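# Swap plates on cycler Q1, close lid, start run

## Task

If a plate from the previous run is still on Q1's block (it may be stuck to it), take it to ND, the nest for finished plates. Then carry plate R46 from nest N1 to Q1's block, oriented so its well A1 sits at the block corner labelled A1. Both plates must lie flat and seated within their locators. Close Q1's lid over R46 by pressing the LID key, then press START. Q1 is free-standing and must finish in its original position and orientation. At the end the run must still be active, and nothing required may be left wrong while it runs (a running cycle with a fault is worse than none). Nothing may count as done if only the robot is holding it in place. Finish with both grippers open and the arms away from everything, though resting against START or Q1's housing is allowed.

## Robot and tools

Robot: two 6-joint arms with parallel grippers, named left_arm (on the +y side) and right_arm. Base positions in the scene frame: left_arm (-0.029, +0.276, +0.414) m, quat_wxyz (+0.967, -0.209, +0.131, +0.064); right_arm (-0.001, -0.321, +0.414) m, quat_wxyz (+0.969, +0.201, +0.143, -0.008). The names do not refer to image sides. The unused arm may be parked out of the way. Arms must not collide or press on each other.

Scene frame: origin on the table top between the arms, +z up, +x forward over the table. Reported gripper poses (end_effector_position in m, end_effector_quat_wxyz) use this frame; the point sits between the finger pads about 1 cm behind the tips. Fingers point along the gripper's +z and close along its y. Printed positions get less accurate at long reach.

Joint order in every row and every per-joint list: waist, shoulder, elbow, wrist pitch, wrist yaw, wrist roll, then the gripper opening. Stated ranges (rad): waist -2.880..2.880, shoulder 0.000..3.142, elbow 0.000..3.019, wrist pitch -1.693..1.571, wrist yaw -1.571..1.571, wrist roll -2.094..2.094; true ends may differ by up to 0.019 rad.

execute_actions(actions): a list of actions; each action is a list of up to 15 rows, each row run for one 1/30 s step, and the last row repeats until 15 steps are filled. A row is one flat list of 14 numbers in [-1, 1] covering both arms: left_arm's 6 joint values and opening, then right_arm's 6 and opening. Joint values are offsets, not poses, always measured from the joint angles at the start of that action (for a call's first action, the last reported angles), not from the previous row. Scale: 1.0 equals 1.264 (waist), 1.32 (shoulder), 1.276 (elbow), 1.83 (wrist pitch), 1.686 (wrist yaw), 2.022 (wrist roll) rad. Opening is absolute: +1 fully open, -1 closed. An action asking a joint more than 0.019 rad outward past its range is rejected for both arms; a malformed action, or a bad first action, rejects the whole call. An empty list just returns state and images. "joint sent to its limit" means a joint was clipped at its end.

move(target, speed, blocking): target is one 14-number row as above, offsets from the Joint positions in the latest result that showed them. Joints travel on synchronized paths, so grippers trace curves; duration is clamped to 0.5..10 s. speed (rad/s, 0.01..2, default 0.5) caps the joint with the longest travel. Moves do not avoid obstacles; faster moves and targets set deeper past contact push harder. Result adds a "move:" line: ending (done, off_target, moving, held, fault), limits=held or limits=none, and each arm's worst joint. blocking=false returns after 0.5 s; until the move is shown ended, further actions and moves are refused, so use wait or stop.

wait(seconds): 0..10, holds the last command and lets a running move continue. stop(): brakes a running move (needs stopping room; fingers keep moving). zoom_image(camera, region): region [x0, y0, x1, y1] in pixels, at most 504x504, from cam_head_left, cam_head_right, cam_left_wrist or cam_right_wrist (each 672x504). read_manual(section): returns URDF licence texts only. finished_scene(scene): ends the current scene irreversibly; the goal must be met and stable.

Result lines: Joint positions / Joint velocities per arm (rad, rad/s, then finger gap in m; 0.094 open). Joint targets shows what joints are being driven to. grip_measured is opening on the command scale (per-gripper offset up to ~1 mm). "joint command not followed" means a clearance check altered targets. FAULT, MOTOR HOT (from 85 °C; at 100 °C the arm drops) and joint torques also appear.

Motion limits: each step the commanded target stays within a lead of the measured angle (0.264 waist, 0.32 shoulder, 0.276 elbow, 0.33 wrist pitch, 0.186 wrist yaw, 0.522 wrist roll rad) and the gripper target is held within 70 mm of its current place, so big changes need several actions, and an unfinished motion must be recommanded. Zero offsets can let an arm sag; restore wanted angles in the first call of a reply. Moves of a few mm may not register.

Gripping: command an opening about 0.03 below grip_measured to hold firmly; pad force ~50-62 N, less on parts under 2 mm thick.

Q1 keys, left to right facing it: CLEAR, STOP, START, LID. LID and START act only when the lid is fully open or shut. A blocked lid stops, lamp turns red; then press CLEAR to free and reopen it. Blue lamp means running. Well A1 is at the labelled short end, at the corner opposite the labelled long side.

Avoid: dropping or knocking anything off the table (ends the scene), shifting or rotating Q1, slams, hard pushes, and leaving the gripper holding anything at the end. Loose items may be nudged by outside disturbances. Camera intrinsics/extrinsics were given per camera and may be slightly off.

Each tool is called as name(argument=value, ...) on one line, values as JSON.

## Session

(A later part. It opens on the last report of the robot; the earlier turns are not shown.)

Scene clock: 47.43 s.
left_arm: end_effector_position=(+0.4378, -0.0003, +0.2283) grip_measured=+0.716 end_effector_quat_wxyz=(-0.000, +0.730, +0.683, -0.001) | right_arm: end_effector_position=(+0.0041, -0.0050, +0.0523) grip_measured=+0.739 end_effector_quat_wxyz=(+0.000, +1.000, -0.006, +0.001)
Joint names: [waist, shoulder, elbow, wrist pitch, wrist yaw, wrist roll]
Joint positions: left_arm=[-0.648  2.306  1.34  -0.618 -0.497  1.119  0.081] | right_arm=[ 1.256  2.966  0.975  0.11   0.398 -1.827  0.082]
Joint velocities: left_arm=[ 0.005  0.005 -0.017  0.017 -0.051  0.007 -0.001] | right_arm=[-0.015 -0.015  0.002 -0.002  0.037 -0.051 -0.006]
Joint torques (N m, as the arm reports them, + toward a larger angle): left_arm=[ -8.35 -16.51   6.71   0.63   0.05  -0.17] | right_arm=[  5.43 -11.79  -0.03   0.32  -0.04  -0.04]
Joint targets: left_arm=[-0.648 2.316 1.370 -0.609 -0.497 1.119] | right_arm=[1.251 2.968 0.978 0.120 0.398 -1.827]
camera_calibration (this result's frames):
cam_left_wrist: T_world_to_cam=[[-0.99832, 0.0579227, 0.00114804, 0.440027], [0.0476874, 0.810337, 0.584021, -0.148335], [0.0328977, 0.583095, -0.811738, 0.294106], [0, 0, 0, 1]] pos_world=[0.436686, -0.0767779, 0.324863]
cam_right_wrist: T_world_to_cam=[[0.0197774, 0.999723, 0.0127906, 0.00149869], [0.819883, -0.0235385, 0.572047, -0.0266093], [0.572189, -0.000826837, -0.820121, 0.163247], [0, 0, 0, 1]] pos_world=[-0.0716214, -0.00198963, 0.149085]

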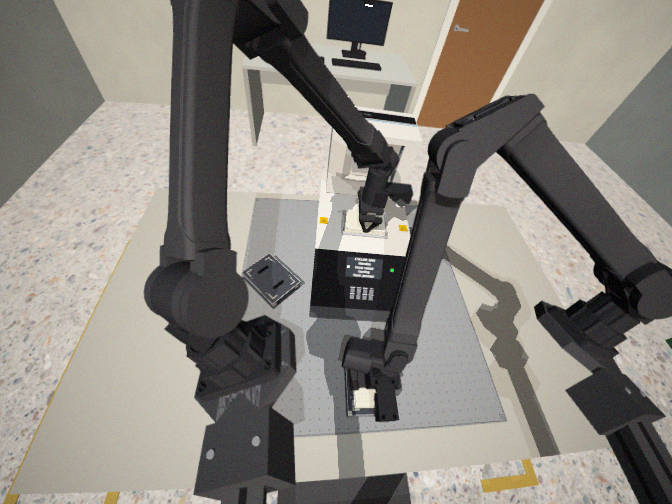

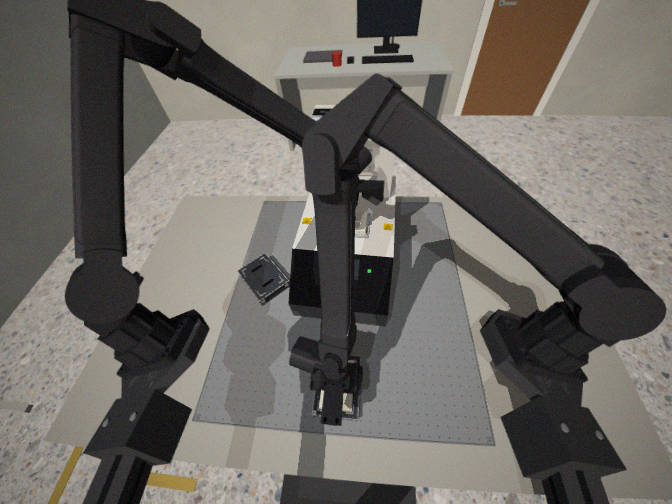

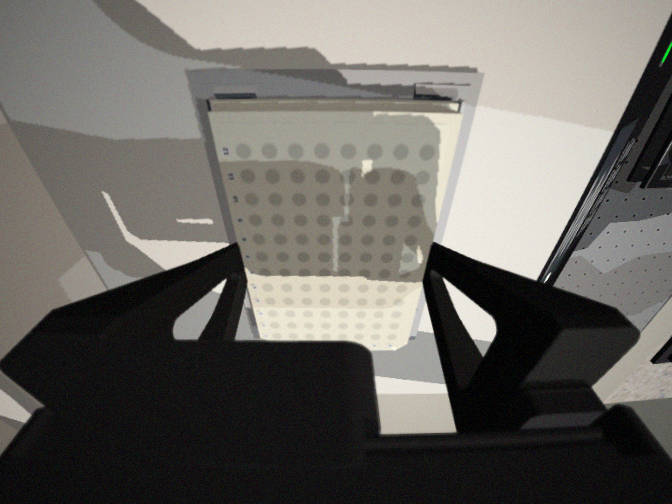

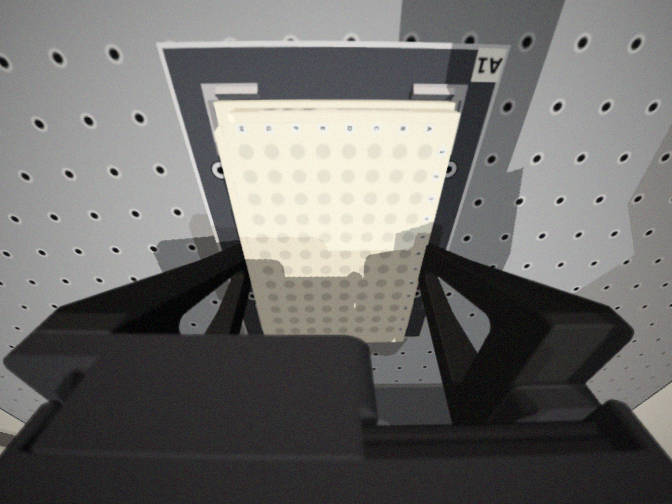

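execute_actions(actions=[[[-0.003,-0.002,0.0235,0,0,-0.002,0.68, 0,-0.002,0,0,0,0.002,0.71],[-0.006,-0.012,0.0235,-0.004,0,-0.004,0.67, 0.005,-0.005,-0.002,-0.005,-0.001,0.004,0.70],[-0.008,-0.0205,0.0235,-0.008,0,-0.005,0.67, 0.0087,-0.0083,-0.004,-0.0093,-0.002,0.005,0.70],[-0.0085,-0.0215,0.0234,-0.0088,0,-0.0054,0.67, 0.0102,-0.0107,-0.0054,-0.0104,-0.0024,0.006,0.70],[-0.0092,-0.023,0.0231,-0.01,0,-0.006,0.67, 0.0123,-0.0141,-0.0075,-0.012,-0.0029,0.0073,0.70],[-0.0101,-0.0246,0.0229,-0.0113,0,-0.0066,0.67, 0.0147,-0.018,-0.0098,-0.0138,-0.0034,0.0088,0.70],[-0.0111,-0.0267,0.0226,-0.0129,0,-0.0074,0.67, 0.0177,-0.0228,-0.0127,-0.0161,-0.0041,0.0107,0.70],[-0.0121,-0.0287,0.0223,-0.0146,0,-0.0082,0.67, 0.0207,-0.0276,-0.0156,-0.0183,-0.0048,0.0126,0.70],[-0.0132,-0.0308,0.022,-0.0162,0,-0.009,0.67, 0.0237,-0.0325,-0.0185,-0.0206,-0.0056,0.0146,0.70],[-0.0142,-0.0328,0.0217,-0.0178,0,-0.0098,0.67, 0.0266,-0.0373,-0.0213,-0.0229,-0.0063,0.0165,0.70],[-0.0152,-0.0349,0.0214,-0.0195,0,-0.0106,0.67, 0.0296,-0.0421,-0.0242,-0.0251,-0.007,0.0184,0.70],[-0.0162,-0.0369,0.0211,-0.0211,0,-0.0114,0.67, 0.0326,-0.0469,-0.0271,-0.0274,-0.0077,0.0203,0.70],[-0.0171,-0.0385,0.0209,-0.0224,0,-0.012,0.67, 0.035,-0.0508,-0.0294,-0.0292,-0.0082,0.0218,0.70],[-0.0178,-0.04,0.0207,-0.0236,0,-0.0126,0.67, 0.0371,-0.0542,-0.0315,-0.0308,-0.0087,0.0231,0.70],[-0.0183,-0.041,0.0205,-0.0244,0,-0.013,0.67, 0.0386,-0.0566,-0.0329,-0.0319,-0.0091,0.0241,0.70]]])

wait(seconds=0.2)

Scene clock: 49.43 s.
left_arm: end_effector_position=(+0.4380, -0.0002, +0.2289) grip_measured=+0.716 end_effector_quat_wxyz=(-0.001, +0.728, +0.685, -0.001) | right_arm: end_effector_position=(+0.0021, -0.0113, +0.0674) grip_measured=+0.733 end_effector_quat_wxyz=(+0.007, +1.000, -0.004, -0.003)
Joint names: [waist, shoulder, elbow, wrist pitch, wrist yaw, wrist roll]
Joint positions: left_arm=[-0.648  2.306  1.342 -0.622 -0.496  1.112  0.081] | right_arm=[ 1.28   2.926  0.943  0.075  0.386 -1.801  0.081]
Joint velocities: left_arm=[-0.005 -0.005 -0.007 -0.017 -0.007 -0.022  0.   ] | right_arm=[ 0.103 -0.171 -0.115 -0.105 -0.007  0.066 -0.   ]
Joint torques (N m, as the arm reports them, + toward a larger angle): left_arm=[-10.06 -22.37   6.28  -1.05   0.03  -0.32] | right_arm=[  6.96 -13.95  -0.37  -0.57  -0.15   0.07]
Joint targets: left_arm=[-0.671 2.252 1.366 -0.662 -0.497 1.092] | right_arm=[1.305 2.891 0.933 0.052 0.383 -1.779]
camera_calibration (this result's frames):
cam_left_wrist: T_world_to_cam=[[-0.998614, 0.0525368, 0.00311975, 0.439901], [0.0444497, 0.810187, 0.584484, -0.147473], [0.0281794, 0.583813, -0.811399, 0.296446], [0, 0, 0, 1]] pos_world=[0.437493, -0.0766996, 0.325359]
cam_right_wrist: T_world_to_cam=[[0.014855, 0.999888, -0.00184559, 0.00857781], [0.824664, -0.0112079, 0.565512, -0.0332398], [0.565428, -0.00992268, -0.824738, 0.177008], [0, 0, 0, 1]] pos_world=[-0.0728011, -0.007193, 0.164798]

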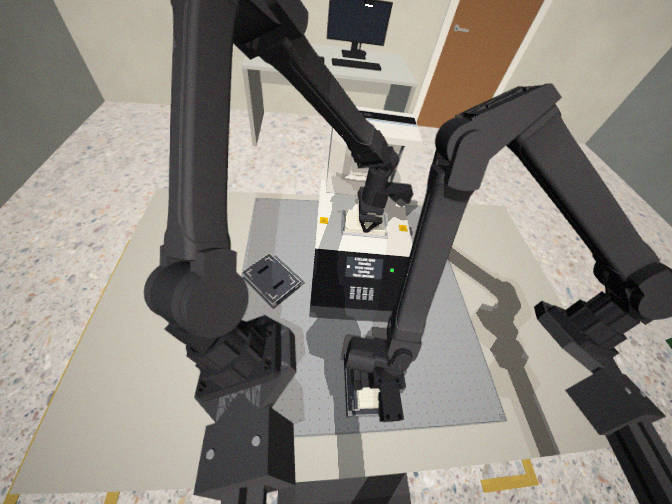

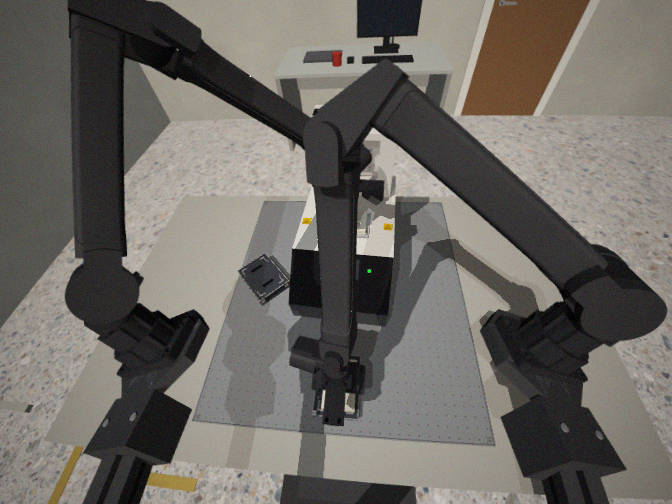

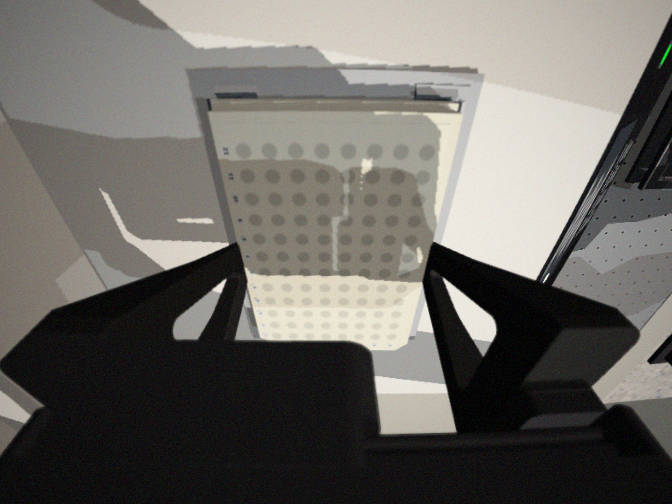

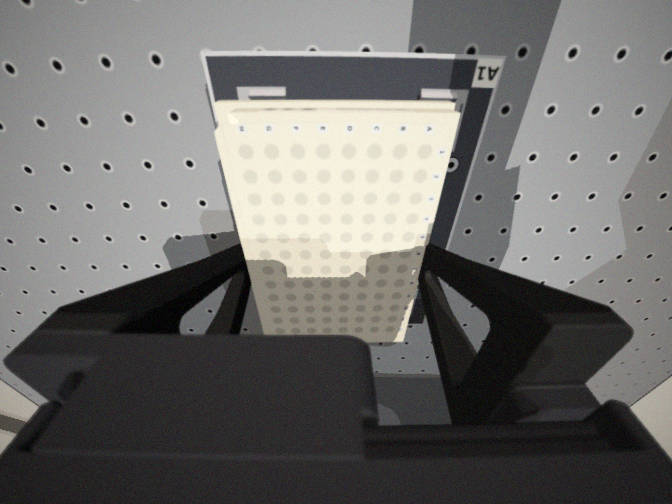

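Scene clock: 49.63 s.
left_arm: end_effector_position=(+0.4380, -0.0001, +0.2289) grip_measured=+0.716 end_effector_quat_wxyz=(-0.002, +0.728, +0.685, -0.001) | right_arm: end_effector_position=(+0.0029, -0.0091, +0.0725) grip_measured=+0.733 end_effector_quat_wxyz=(+0.005, +1.000, -0.005, -0.002)
Joint names: [waist, shoulder, elbow, wrist pitch, wrist yaw, wrist roll]
Joint positions: left_arm=[-0.648  2.306  1.342 -0.622 -0.496  1.111  0.081] | right_arm=[ 1.289  2.912  0.938  0.07   0.385 -1.792  0.081]
Joint velocities: left_arm=[-0.005 -0.005 -0.012 -0.002  0.007  0.037 -0.001] | right_arm=[-0.005 -0.015 -0.012 -0.017  0.095 -0.037 -0.001]
Joint torques (N m, as the arm reports them, + toward a larger angle): left_arm=[-10.01 -22.26   6.3   -1.14   0.04  -0.33] | right_arm=[  7.19 -13.63  -0.59  -0.53  -0.17   0.03]
Joint targets: left_arm=[-0.671 2.252 1.366 -0.662 -0.497 1.092] | right_arm=[1.305 2.891 0.933 0.052 0.383 -1.779]
wait: 0.20 s; no rest
camera_calibration (this result's frames):
cam_left_wrist: T_world_to_cam=[[-0.998644, 0.0519563, 0.00341911, 0.439769], [0.0441493, 0.810114, 0.584608, -0.147401], [0.0276042, 0.583966, -0.811309, 0.296655], [0, 0, 0, 1]] pos_world=[0.437491, -0.0766735, 0.325347]
cam_right_wrist: T_world_to_cam=[[0.0177008, 0.999838, 0.00314032, 0.00600885], [0.822698, -0.0163495, 0.568243, -0.0369806], [0.568203, -0.00747482, -0.822855, 0.180638], [0, 0, 0, 1]] pos_world=[-0.0723217, -0.00526226, 0.169634]

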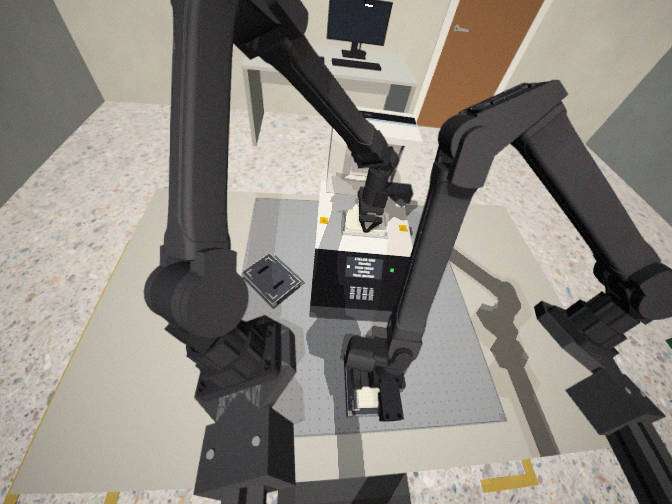

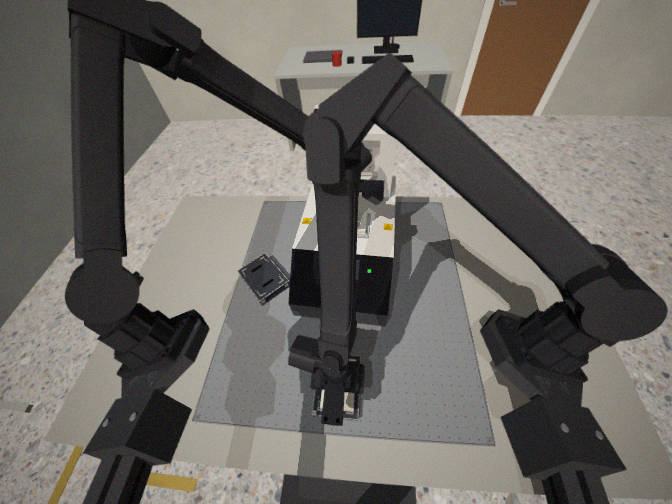

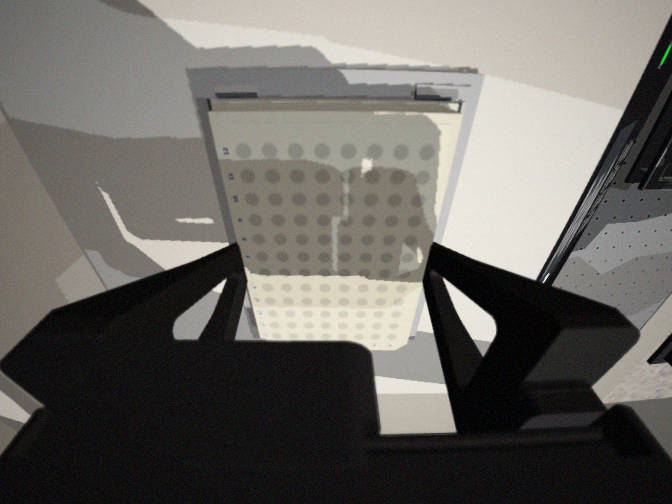

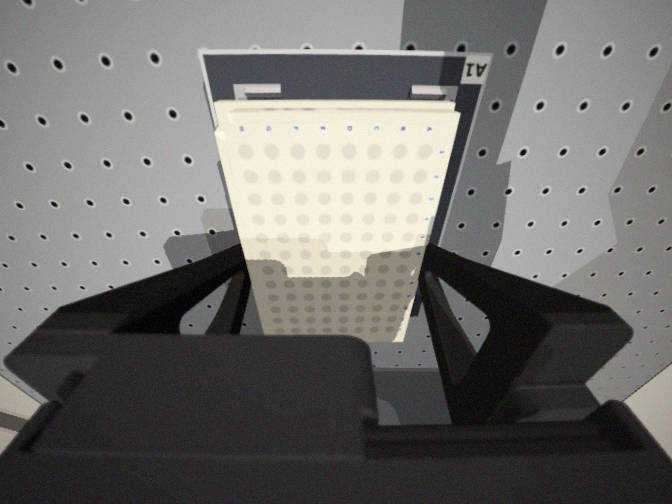

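execute_actions(actions=[[[-0.019,-0.043,0.02,-0.022,0,-0.007,0.67, 0.008,-0.012,0,-0.005,0,0,0.70],[-0.0205,-0.0455,0.0205,-0.022,0,-0.006,0.67, 0.008,-0.012,0,-0.005,0,0,0.70],[-0.022,-0.048,0.021,-0.022,0,-0.005,0.67, 0.008,-0.012,0,-0.005,0,0,0.70],[-0.0235,-0.0505,0.0215,-0.022,0,-0.004,0.67, 0.008,-0.012,0,-0.005,0,0,0.70],[-0.025,-0.053,0.022,-0.022,0,-0.004,0.67, 0.008,-0.012,0,-0.005,0,0,0.70],[-0.0265,-0.0555,0.0225,-0.022,0,-0.004,0.67, 0.008,-0.012,0,-0.005,0,0,0.70],[-0.028,-0.058,0.023,-0.022,0,-0.004,0.67, 0.008,-0.012,0,-0.005,0,0,0.70],[-0.0295,-0.0605,0.0235,-0.022,0,-0.004,0.67, 0.008,-0.012,0,-0.005,0,0,0.70],[-0.031,-0.063,0.024,-0.022,0,-0.004,0.67, 0.008,-0.012,0,-0.005,0,0,0.70],[-0.0325,-0.0655,0.0245,-0.022,0,-0.004,0.67, 0.008,-0.012,0,-0.005,0,0,0.70],[-0.034,-0.068,0.025,-0.022,0,-0.004,0.67, 0.008,-0.012,0,-0.005,0,0,0.70],[-0.0355,-0.0705,0.0255,-0.022,0,-0.004,0.67, 0.008,-0.012,0,-0.005,0,0,0.70],[-0.037,-0.073,0.026,-0.022,0,-0.004,0.67, 0.008,-0.012,0,-0.005,0,0,0.70],[-0.0385,-0.075,0.0265,-0.022,0,-0.004,0.67, 0.008,-0.012,0,-0.005,0,0,0.70],[-0.04,-0.076,0.027,-0.022,0,-0.004,0.67, 0.008,-0.012,0,-0.005,0,0,0.70]]])

Scene clock: 50.87 s.
left_arm: end_effector_position=(+0.4384, -0.0006, +0.2299) grip_measured=+0.716 end_effector_quat_wxyz=(-0.001, +0.728, +0.685, -0.001) | right_arm: end_effector_position=(+0.0029, -0.0091, +0.0725) grip_measured=+0.733 end_effector_quat_wxyz=(+0.005, +1.000, -0.007, -0.002)
Joint names: [waist, shoulder, elbow, wrist pitch, wrist yaw, wrist roll]
Joint positions: left_arm=[-0.649  2.304  1.342 -0.622 -0.496  1.111  0.081] | right_arm=[ 1.289  2.912  0.938  0.07   0.385 -1.788  0.081]
Joint velocities: left_arm=[-0.015 -0.015 -0.012 -0.002  0.051  0.095  0.001] | right_arm=[-0.005 -0.015  0.007 -0.007  0.007 -0.051 -0.   ]
Joint torques (N m, as the arm reports them, + toward a larger angle): left_arm=[-11.65 -25.79   6.9   -1.08   0.06  -0.23] | right_arm=[  6.58 -13.47  -0.07  -0.25  -0.03  -0.07]
Joint targets: left_arm=[-0.696 2.211 1.374 -0.660 -0.496 1.104] | right_arm=[1.299 2.896 0.938 0.061 0.385 -1.792]
camera_calibration (this result's frames):
cam_left_wrist: T_world_to_cam=[[-0.998633, 0.0522348, 0.00172765, 0.440565], [0.0434119, 0.810642, 0.583931, -0.147188], [0.029101, 0.583208, -0.811801, 0.29715], [0, 0, 0, 1]] pos_world=[0.437705, -0.0769961, 0.326414]
cam_right_wrist: T_world_to_cam=[[0.0211331, 0.999772, 0.00312903, 0.00599913], [0.822618, -0.019167, 0.568271, -0.037008], [0.568201, -0.00943535, -0.822835, 0.180619], [0, 0, 0, 1]] pos_world=[-0.0723114, -0.00500288, 0.169632]

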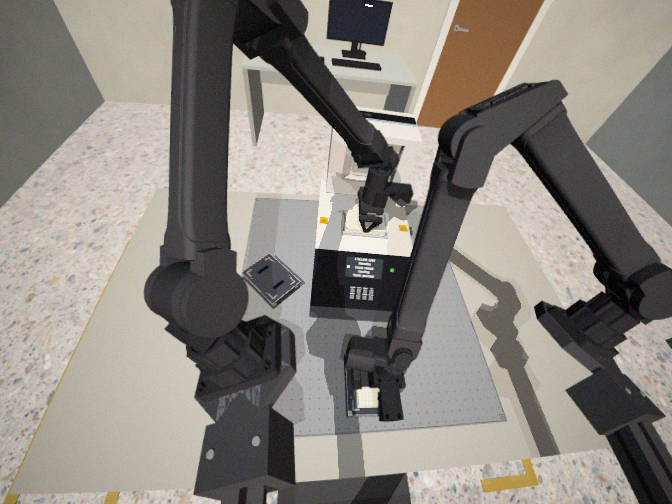

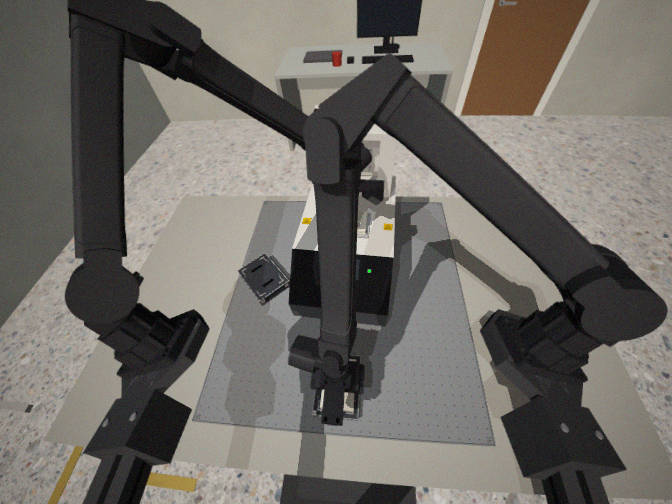

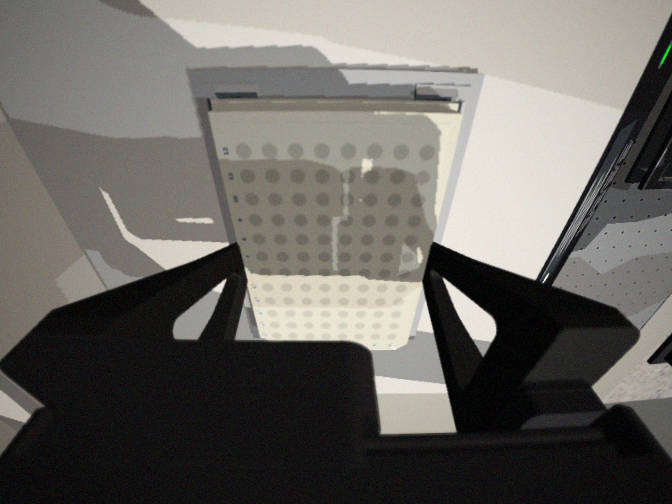

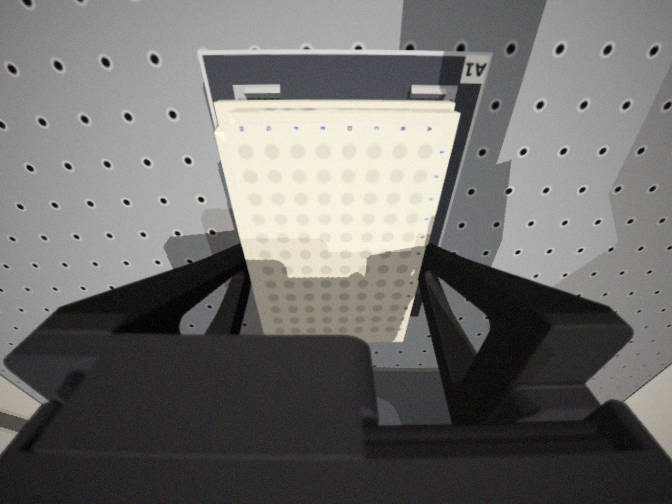

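execute_actions(actions=[[[-0.0375,-0.071,0.023,-0.022,0,-0.004,0.67, 0.008,-0.012,0,-0.005,0,0,0.70],[-0.038,-0.0725,0.0205,-0.0235,0,-0.004,0.67, 0.008,-0.012,0,-0.005,0,0,0.70],[-0.0385,-0.074,0.018,-0.025,0,-0.004,0.67, 0.008,-0.012,0,-0.005,0,0,0.70],[-0.039,-0.0755,0.0155,-0.0265,0,-0.004,0.67, 0.008,-0.012,0,-0.005,0,0,0.70],[-0.0395,-0.077,0.013,-0.028,0,-0.004,0.67, 0.008,-0.012,0,-0.005,0,0,0.70],[-0.04,-0.0785,0.0105,-0.0295,0,-0.004,0.67, 0.008,-0.012,0,-0.005,0,0,0.70],[-0.0405,-0.08,0.008,-0.031,0,-0.004,0.67, 0.008,-0.012,0,-0.005,0,0,0.70],[-0.041,-0.0815,0.0055,-0.0325,0,-0.004,0.67, 0.008,-0.012,0,-0.005,0,0,0.70],[-0.0415,-0.083,0.003,-0.034,0,-0.004,0.67, 0.008,-0.012,0,-0.005,0,0,0.70],[-0.042,-0.0845,0.0005,-0.0355,0,-0.004,0.67, 0.008,-0.012,0,-0.005,0,0,0.70],[-0.0425,-0.086,-0.002,-0.037,0,-0.004,0.67, 0.008,-0.012,0,-0.005,0,0,0.70],[-0.043,-0.0875,-0.0045,-0.038,0,-0.004,0.67, 0.008,-0.012,0,-0.005,0,0,0.70],[-0.0435,-0.089,-0.007,-0.039,0,-0.004,0.67, 0.008,-0.012,0,-0.005,0,0,0.70],[-0.0435,-0.09,-0.0095,-0.04,0,-0.004,0.67, 0.008,-0.012,0,-0.005,0,0,0.70],[-0.0435,-0.091,-0.012,-0.041,0,-0.004,0.67, 0.008,-0.012,0,-0.005,0,0,0.70]]])

Scene clock: 52.83 s.
left_arm: end_effector_position=(+0.4385, -0.0004, +0.2306) grip_measured=+0.716 end_effector_quat_wxyz=(-0.001, +0.728, +0.685, -0.002) | right_arm: end_effector_position=(+0.0029, -0.0091, +0.0725) grip_measured=+0.733 end_effector_quat_wxyz=(+0.005, +1.000, -0.007, -0.002)
Joint names: [waist, shoulder, elbow, wrist pitch, wrist yaw, wrist roll]
Joint positions: left_arm=[-0.649  2.303  1.342 -0.624 -0.495  1.111  0.081] | right_arm=[ 1.289  2.912  0.938  0.07   0.385 -1.788  0.081]
Joint velocities: left_arm=[-0.005 -0.015  0.002 -0.017  0.022  0.037 -0.001] | right_arm=[-0.005 -0.005 -0.007 -0.012 -0.051 -0.037 -0.001]
Joint torques (N m, as the arm reports them, + toward a larger angle): left_arm=[-12.33 -28.03   3.32  -2.37  -0.02  -0.24] | right_arm=[  6.55 -13.52  -0.1   -0.25  -0.03  -0.04]
Joint targets: left_arm=[-0.704 2.184 1.327 -0.697 -0.496 1.103] | right_arm=[1.299 2.896 0.938 0.061 0.385 -1.788]
camera_calibration (this result's frames):
cam_left_wrist: T_world_to_cam=[[-0.998622, 0.0524163, 0.00254315, 0.440473], [0.0440597, 0.811116, 0.583223, -0.147845], [0.0285077, 0.582532, -0.812308, 0.298006], [0, 0, 0, 1]] pos_world=[0.437885, -0.0767667, 0.327179]
cam_right_wrist: T_world_to_cam=[[0.0211331, 0.999772, 0.00312903, 0.00599913], [0.822618, -0.019167, 0.568271, -0.037008], [0.568201, -0.00943535, -0.822835, 0.180619], [0, 0, 0, 1]] pos_world=[-0.0723114, -0.00500288, 0.169632]

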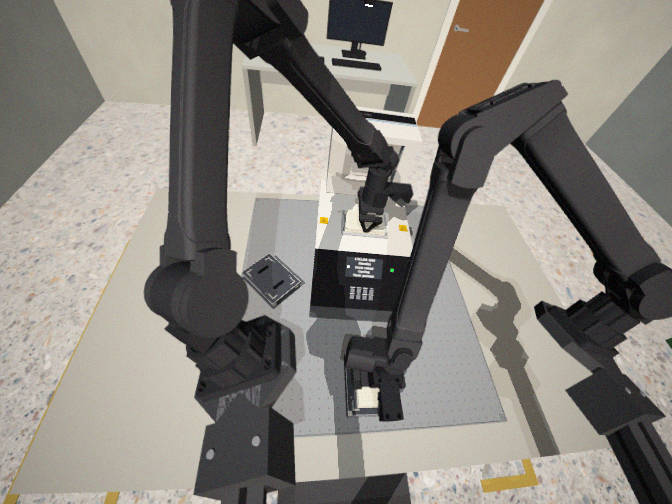

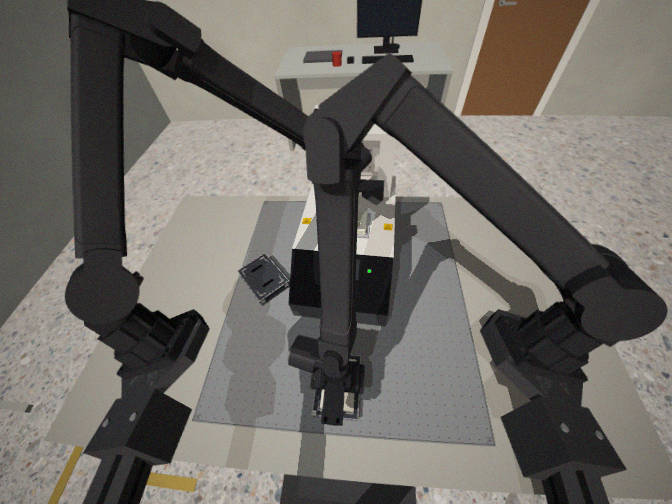

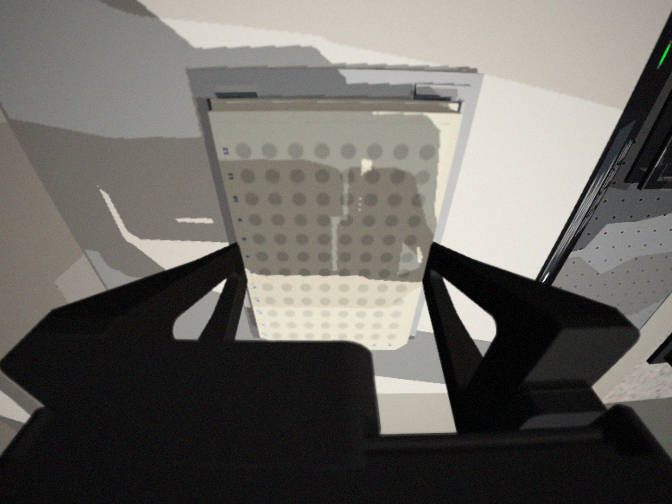

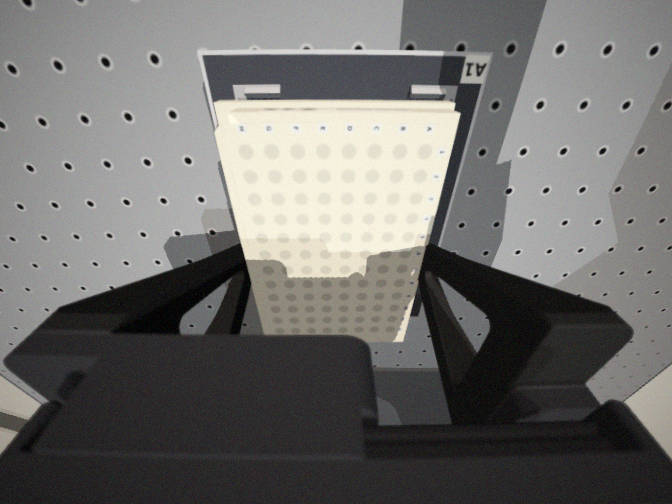

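execute_actions(actions=[])

Scene clock: 53.83 s.
left_arm: end_effector_position=(+0.4385, -0.0004, +0.2306) grip_measured=+0.716 end_effector_quat_wxyz=(-0.001, +0.728, +0.685, -0.002) | right_arm: end_effector_position=(+0.0029, -0.0091, +0.0725) grip_measured=+0.733 end_effector_quat_wxyz=(+0.005, +1.000, -0.007, -0.002)
Joint names: [waist, shoulder, elbow, wrist pitch, wrist yaw, wrist roll]
Joint positions: left_arm=[-0.649  2.303  1.342 -0.624 -0.495  1.111  0.081] | right_arm=[ 1.289  2.912  0.938  0.07   0.385 -1.788  0.081]
Joint velocities: left_arm=[-0.015 -0.005  0.017  0.027  0.022 -0.022 -0.   ] | right_arm=[-0.005 -0.015 -0.017  0.007 -0.037 -0.007  0.   ]
Joint torques (N m, as the arm reports them, + toward a larger angle): left_arm=[-12.22 -28.09   3.35  -2.39  -0.01  -0.24] | right_arm=[  6.59 -13.49  -0.1   -0.26  -0.03  -0.04]
Joint targets: left_arm=[-0.704 2.184 1.327 -0.697 -0.497 1.103] | right_arm=[1.299 2.896 0.938 0.061 0.385 -1.788]
camera_calibration (this result's frames):
cam_left_wrist: T_world_to_cam=[[-0.998622, 0.0524163, 0.00254315, 0.440473], [0.0440597, 0.811116, 0.583223, -0.147845], [0.0285077, 0.582532, -0.812308, 0.298006], [0, 0, 0, 1]] pos_world=[0.437885, -0.0767667, 0.327179]
cam_right_wrist: T_world_to_cam=[[0.0211331, 0.999772, 0.00312903, 0.00599913], [0.822618, -0.019167, 0.568271, -0.037008], [0.568201, -0.00943535, -0.822835, 0.180619], [0, 0, 0, 1]] pos_world=[-0.0723114, -0.00500288, 0.169632]

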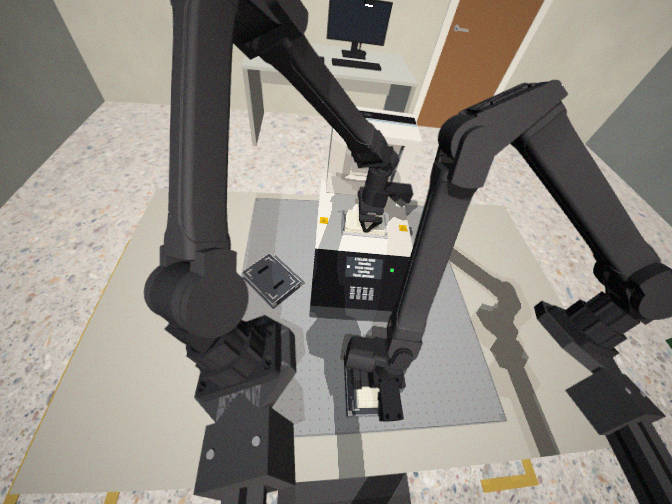

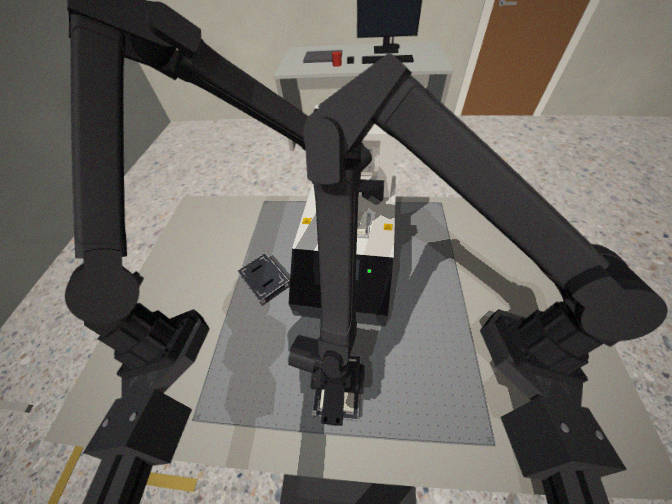

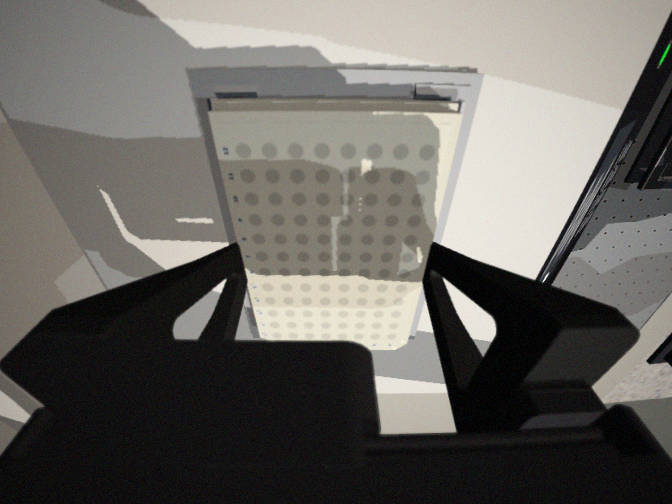

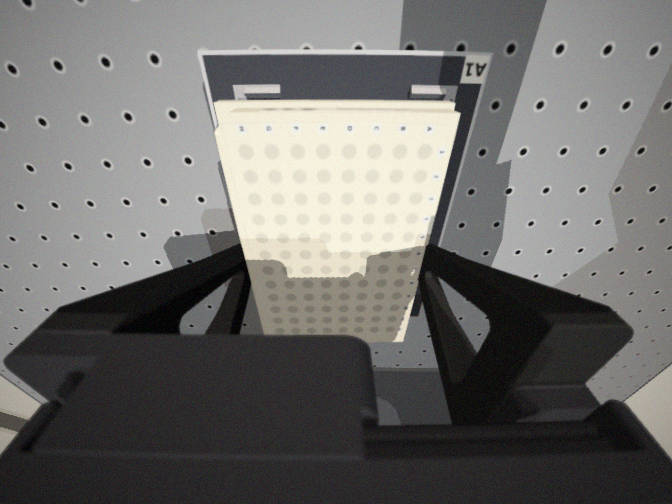

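execute_actions(actions=[[[-0.0435,-0.089,-0.010,-0.040,0.003,-0.004,0.67,0.008,-0.012,0,-0.005,0,0,0.70],[-0.0436,-0.088,-0.008,-0.040,0.008,-0.004,0.67,0.008,-0.012,0,-0.005,0,0,0.70],[-0.0437,-0.087,-0.006,-0.040,0.013,-0.004,0.67,0.008,-0.012,0,-0.005,0,0,0.70],[-0.0438,-0.085,-0.004,-0.040,0.018,-0.004,0.67,0.008,-0.012,0,-0.005,0,0,0.70],[-0.0439,-0.084,-0.002,-0.0405,0.023,-0.004,0.67,0.008,-0.012,0,-0.005,0,0,0.70],[-0.044,-0.082,0,-0.0405,0.028,-0.004,0.67,0.008,-0.012,0,-0.005,0,0,0.70],[-0.0441,-0.081,0.002,-0.041,0.033,-0.004,0.67,0.008,-0.012,0,-0.005,0,0,0.70],[-0.0442,-0.079,0.004,-0.041,0.038,-0.004,0.67,0.008,-0.012,0,-0.005,0,0,0.70],[-0.0443,-0.078,0.005,-0.041,0.043,-0.004,0.67,0.008,-0.012,0,-0.005,0,0,0.70],[-0.0443,-0.0773,0.0063,-0.041,0.0474,-0.004,0.67,0.008,-0.012,0,-0.005,0,0,0.70]]])

Scene clock: 56.87 s.
left_arm: end_effector_position=(+0.4375, -0.0179, +0.2731) grip_measured=+0.715 end_effector_quat_wxyz=(+0.023, +0.739, +0.672, -0.035) | right_arm: end_effector_position=(+0.0029, -0.0091, +0.0725) grip_measured=+0.733 end_effector_quat_wxyz=(+0.005, +1.000, -0.007, -0.002)
Joint names: [waist, shoulder, elbow, wrist pitch, wrist yaw, wrist roll]
Joint positions: left_arm=[-0.689  2.234  1.341 -0.683 -0.418  1.113  0.081] | right_arm=[ 1.289  2.912  0.938  0.07   0.385 -1.788  0.081]
Joint velocities: left_arm=[-0.259 -0.298 -0.002 -0.007 -0.007  0.007 -0.001] | right_arm=[ 0.015 -0.005  0.002 -0.007  0.007  0.022 -0.   ]
Joint torques (N m, as the arm reports them, + toward a larger angle): left_arm=[ -8.49 -18.5    5.74  -0.21   0.21  -0.26] | right_arm=[  6.6  -13.47  -0.09  -0.26  -0.03  -0.04]
Joint targets: left_arm=[-0.705 2.201 1.350 -0.699 -0.415 1.103] | right_arm=[1.299 2.896 0.938 0.061 0.385 -1.788]
camera_calibration (this result's frames):
cam_left_wrist: T_world_to_cam=[[-0.996139, 0.0868906, 0.0125277, 0.43709], [0.080885, 0.852934, 0.515714, -0.155316], [0.0341254, 0.514736, -0.856669, 0.351219], [0, 0, 0, 1]] pos_world=[0.43598, -0.0862905, 0.375502]
cam_right_wrist: T_world_to_cam=[[0.0211331, 0.999772, 0.00312903, 0.00599913], [0.822618, -0.019167, 0.568271, -0.037008], [0.568201, -0.00943535, -0.822835, 0.180619], [0, 0, 0, 1]] pos_world=[-0.0723114, -0.00500288, 0.169632]

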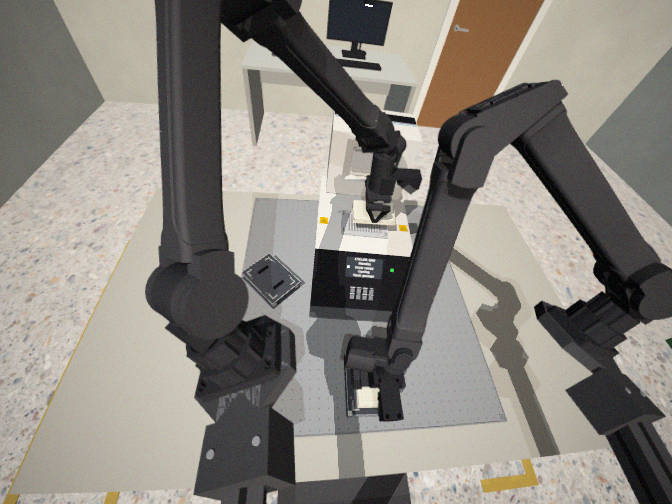

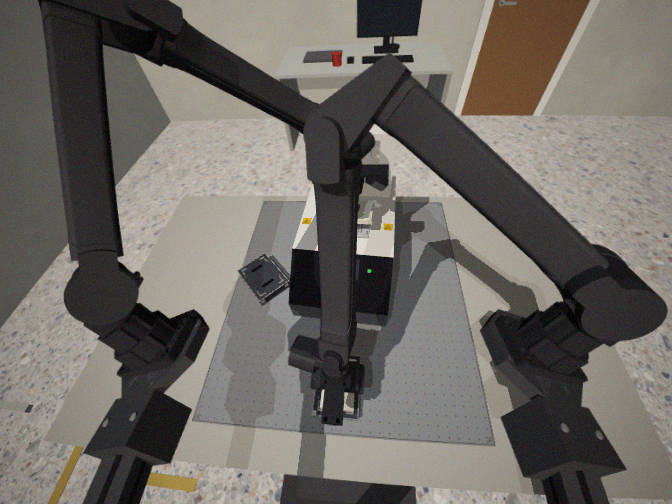

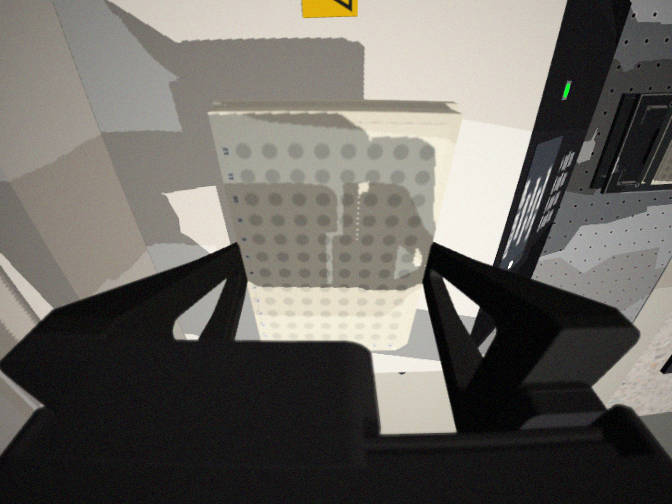

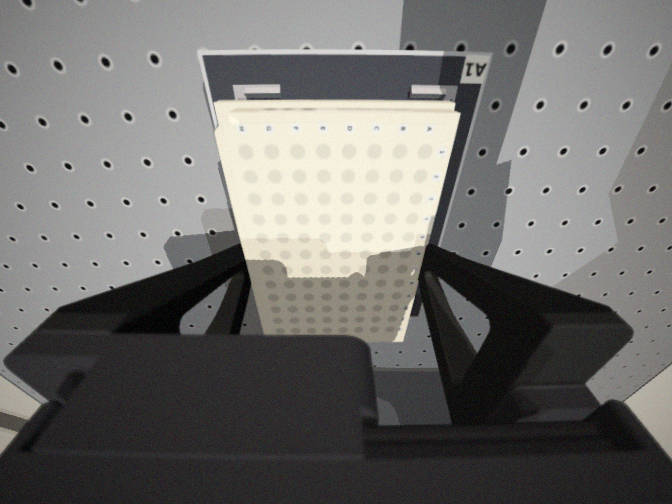

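move(target=[0.4066,-0.522,-0.54,0.1514,-0.0172,-0.2537,0.67,-0.166,-0.749,-0.3143,-0.2743,0.0356,0.444,0.70], speed=0.8)

Scene clock: 61.23 s.
left_arm: end_effector_position=(+0.3326, +0.3039, +0.2919) grip_measured=+0.716 end_effector_quat_wxyz=(+0.002, +0.294, +0.956, +0.002) | right_arm: end_effector_position=(+0.1417, -0.1003, +0.3128) grip_measured=+0.733 end_effector_quat_wxyz=(-0.004, +0.848, -0.530, +0.000)
Joint names: [waist, shoulder, elbow, wrist pitch, wrist yaw, wrist roll]
Joint positions: left_arm=[-0.172  1.561  0.653 -0.423 -0.446  0.612  0.081] | right_arm=[ 1.09   1.924  0.538 -0.415  0.443 -0.901  0.081]
Joint velocities: left_arm=[ 0.005 -0.005 -0.002 -0.017  0.154 -0.007 -0.001] | right_arm=[-0.015 -0.015  0.002 -0.012 -0.037  0.066 -0.001]
Joint torques (N m, as the arm reports them, + toward a larger angle): left_arm=[ -4.48 -11.52   3.34   1.07  -0.01  -0.26] | right_arm=[ 4.43 -7.56  3.98 -0.46  0.08  0.06]
Joint targets: left_arm=[-0.175 1.545 0.652 -0.406 -0.447 0.601] | right_arm=[1.079 1.923 0.536 -0.432 0.445 -0.890]
move: done; limits=none; left_arm: farthest joint: the wrist pitch, 0.017 radians from its target (0.279 radians at the start); right_arm: farthest joint: the wrist pitch, 0.017 radians from its target (0.502 radians at the start)
camera_calibration (this result's frames):
cam_left_wrist: T_world_to_cam=[[-0.554461, -0.832192, -0.00546766, 0.442074], [-0.678369, 0.448149, 0.582218, -0.0749389], [-0.482067, 0.326527, -0.813014, 0.42139], [0, 0, 0, 1]] pos_world=[0.397415, 0.263879, 0.388644]
cam_right_wrist: T_world_to_cam=[[0.90243, 0.430372, 0.0200039, -0.0937404], [0.34403, -0.747778, 0.567865, -0.294613], [0.259352, -0.505576, -0.822879, 0.292701], [0, 0, 0, 1]] pos_world=[0.110037, -0.0319794, 0.410033]

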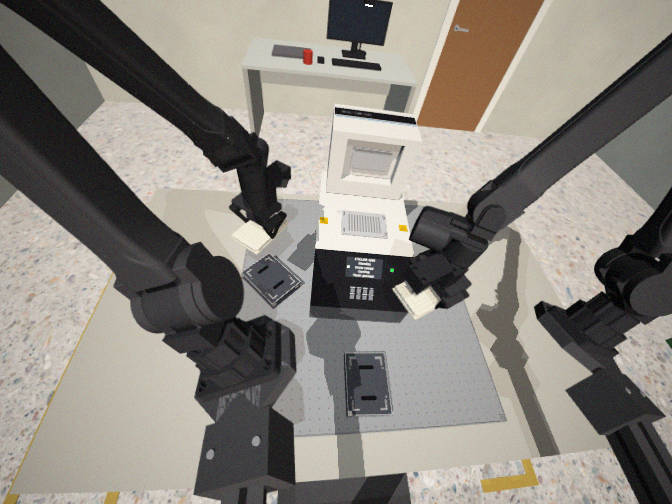

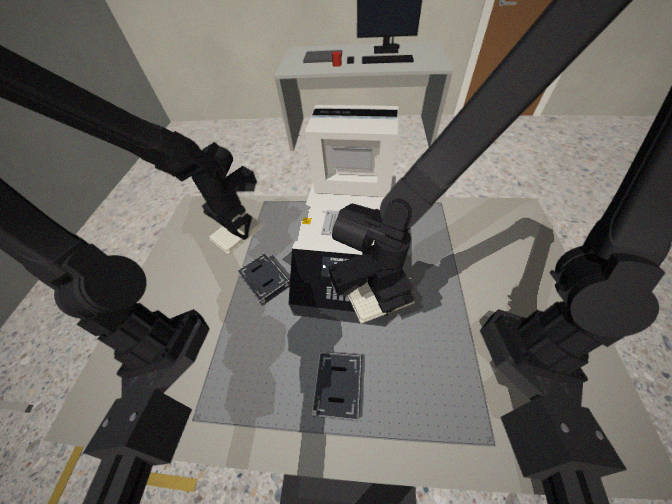

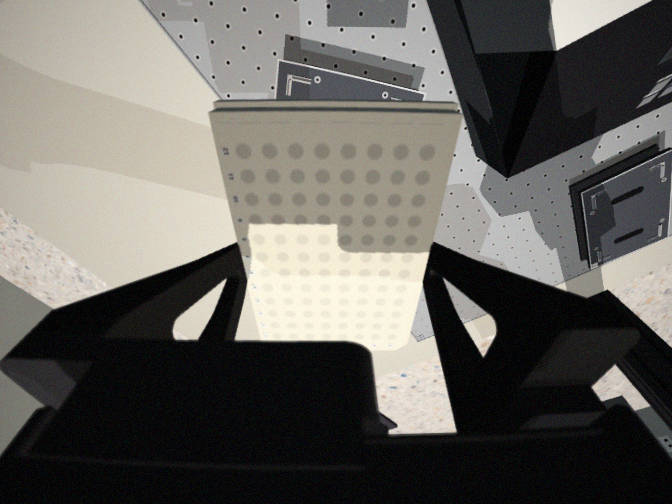

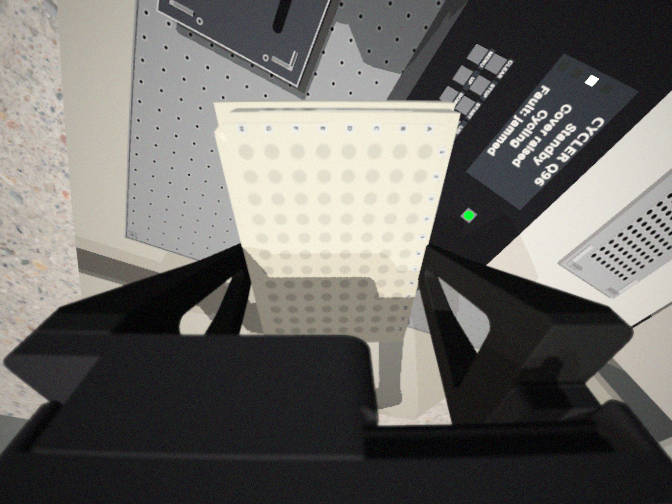

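zoom_image(camera="cam_head_left", region=[225, 235, 325, 320])

zoom_image(camera="cam_left_wrist", region=[200, 20, 480, 230])

Region (225, 235, 325, 320) of cam_head_left's 672x504 image, scaled by 5.040, with more detail than that image has; it fills the top 428 rows of this view, and the rest is white.

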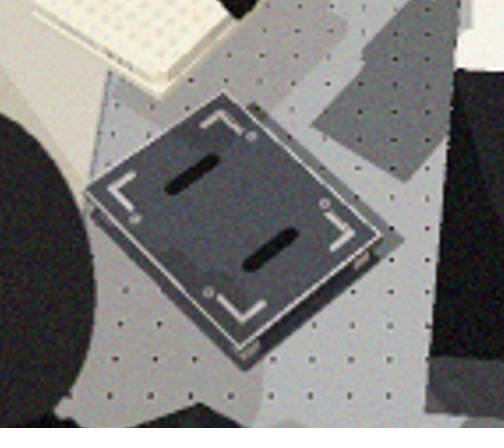

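Region (200, 20, 480, 230) of cam_left_wrist's 672x504 image, scaled by 1.800, with more detail than that image has; it fills the top 378 rows of this view, and the rest is white.

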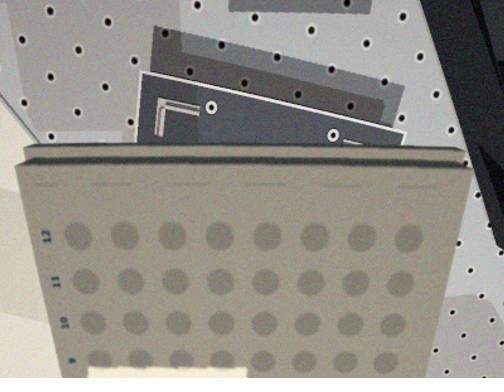

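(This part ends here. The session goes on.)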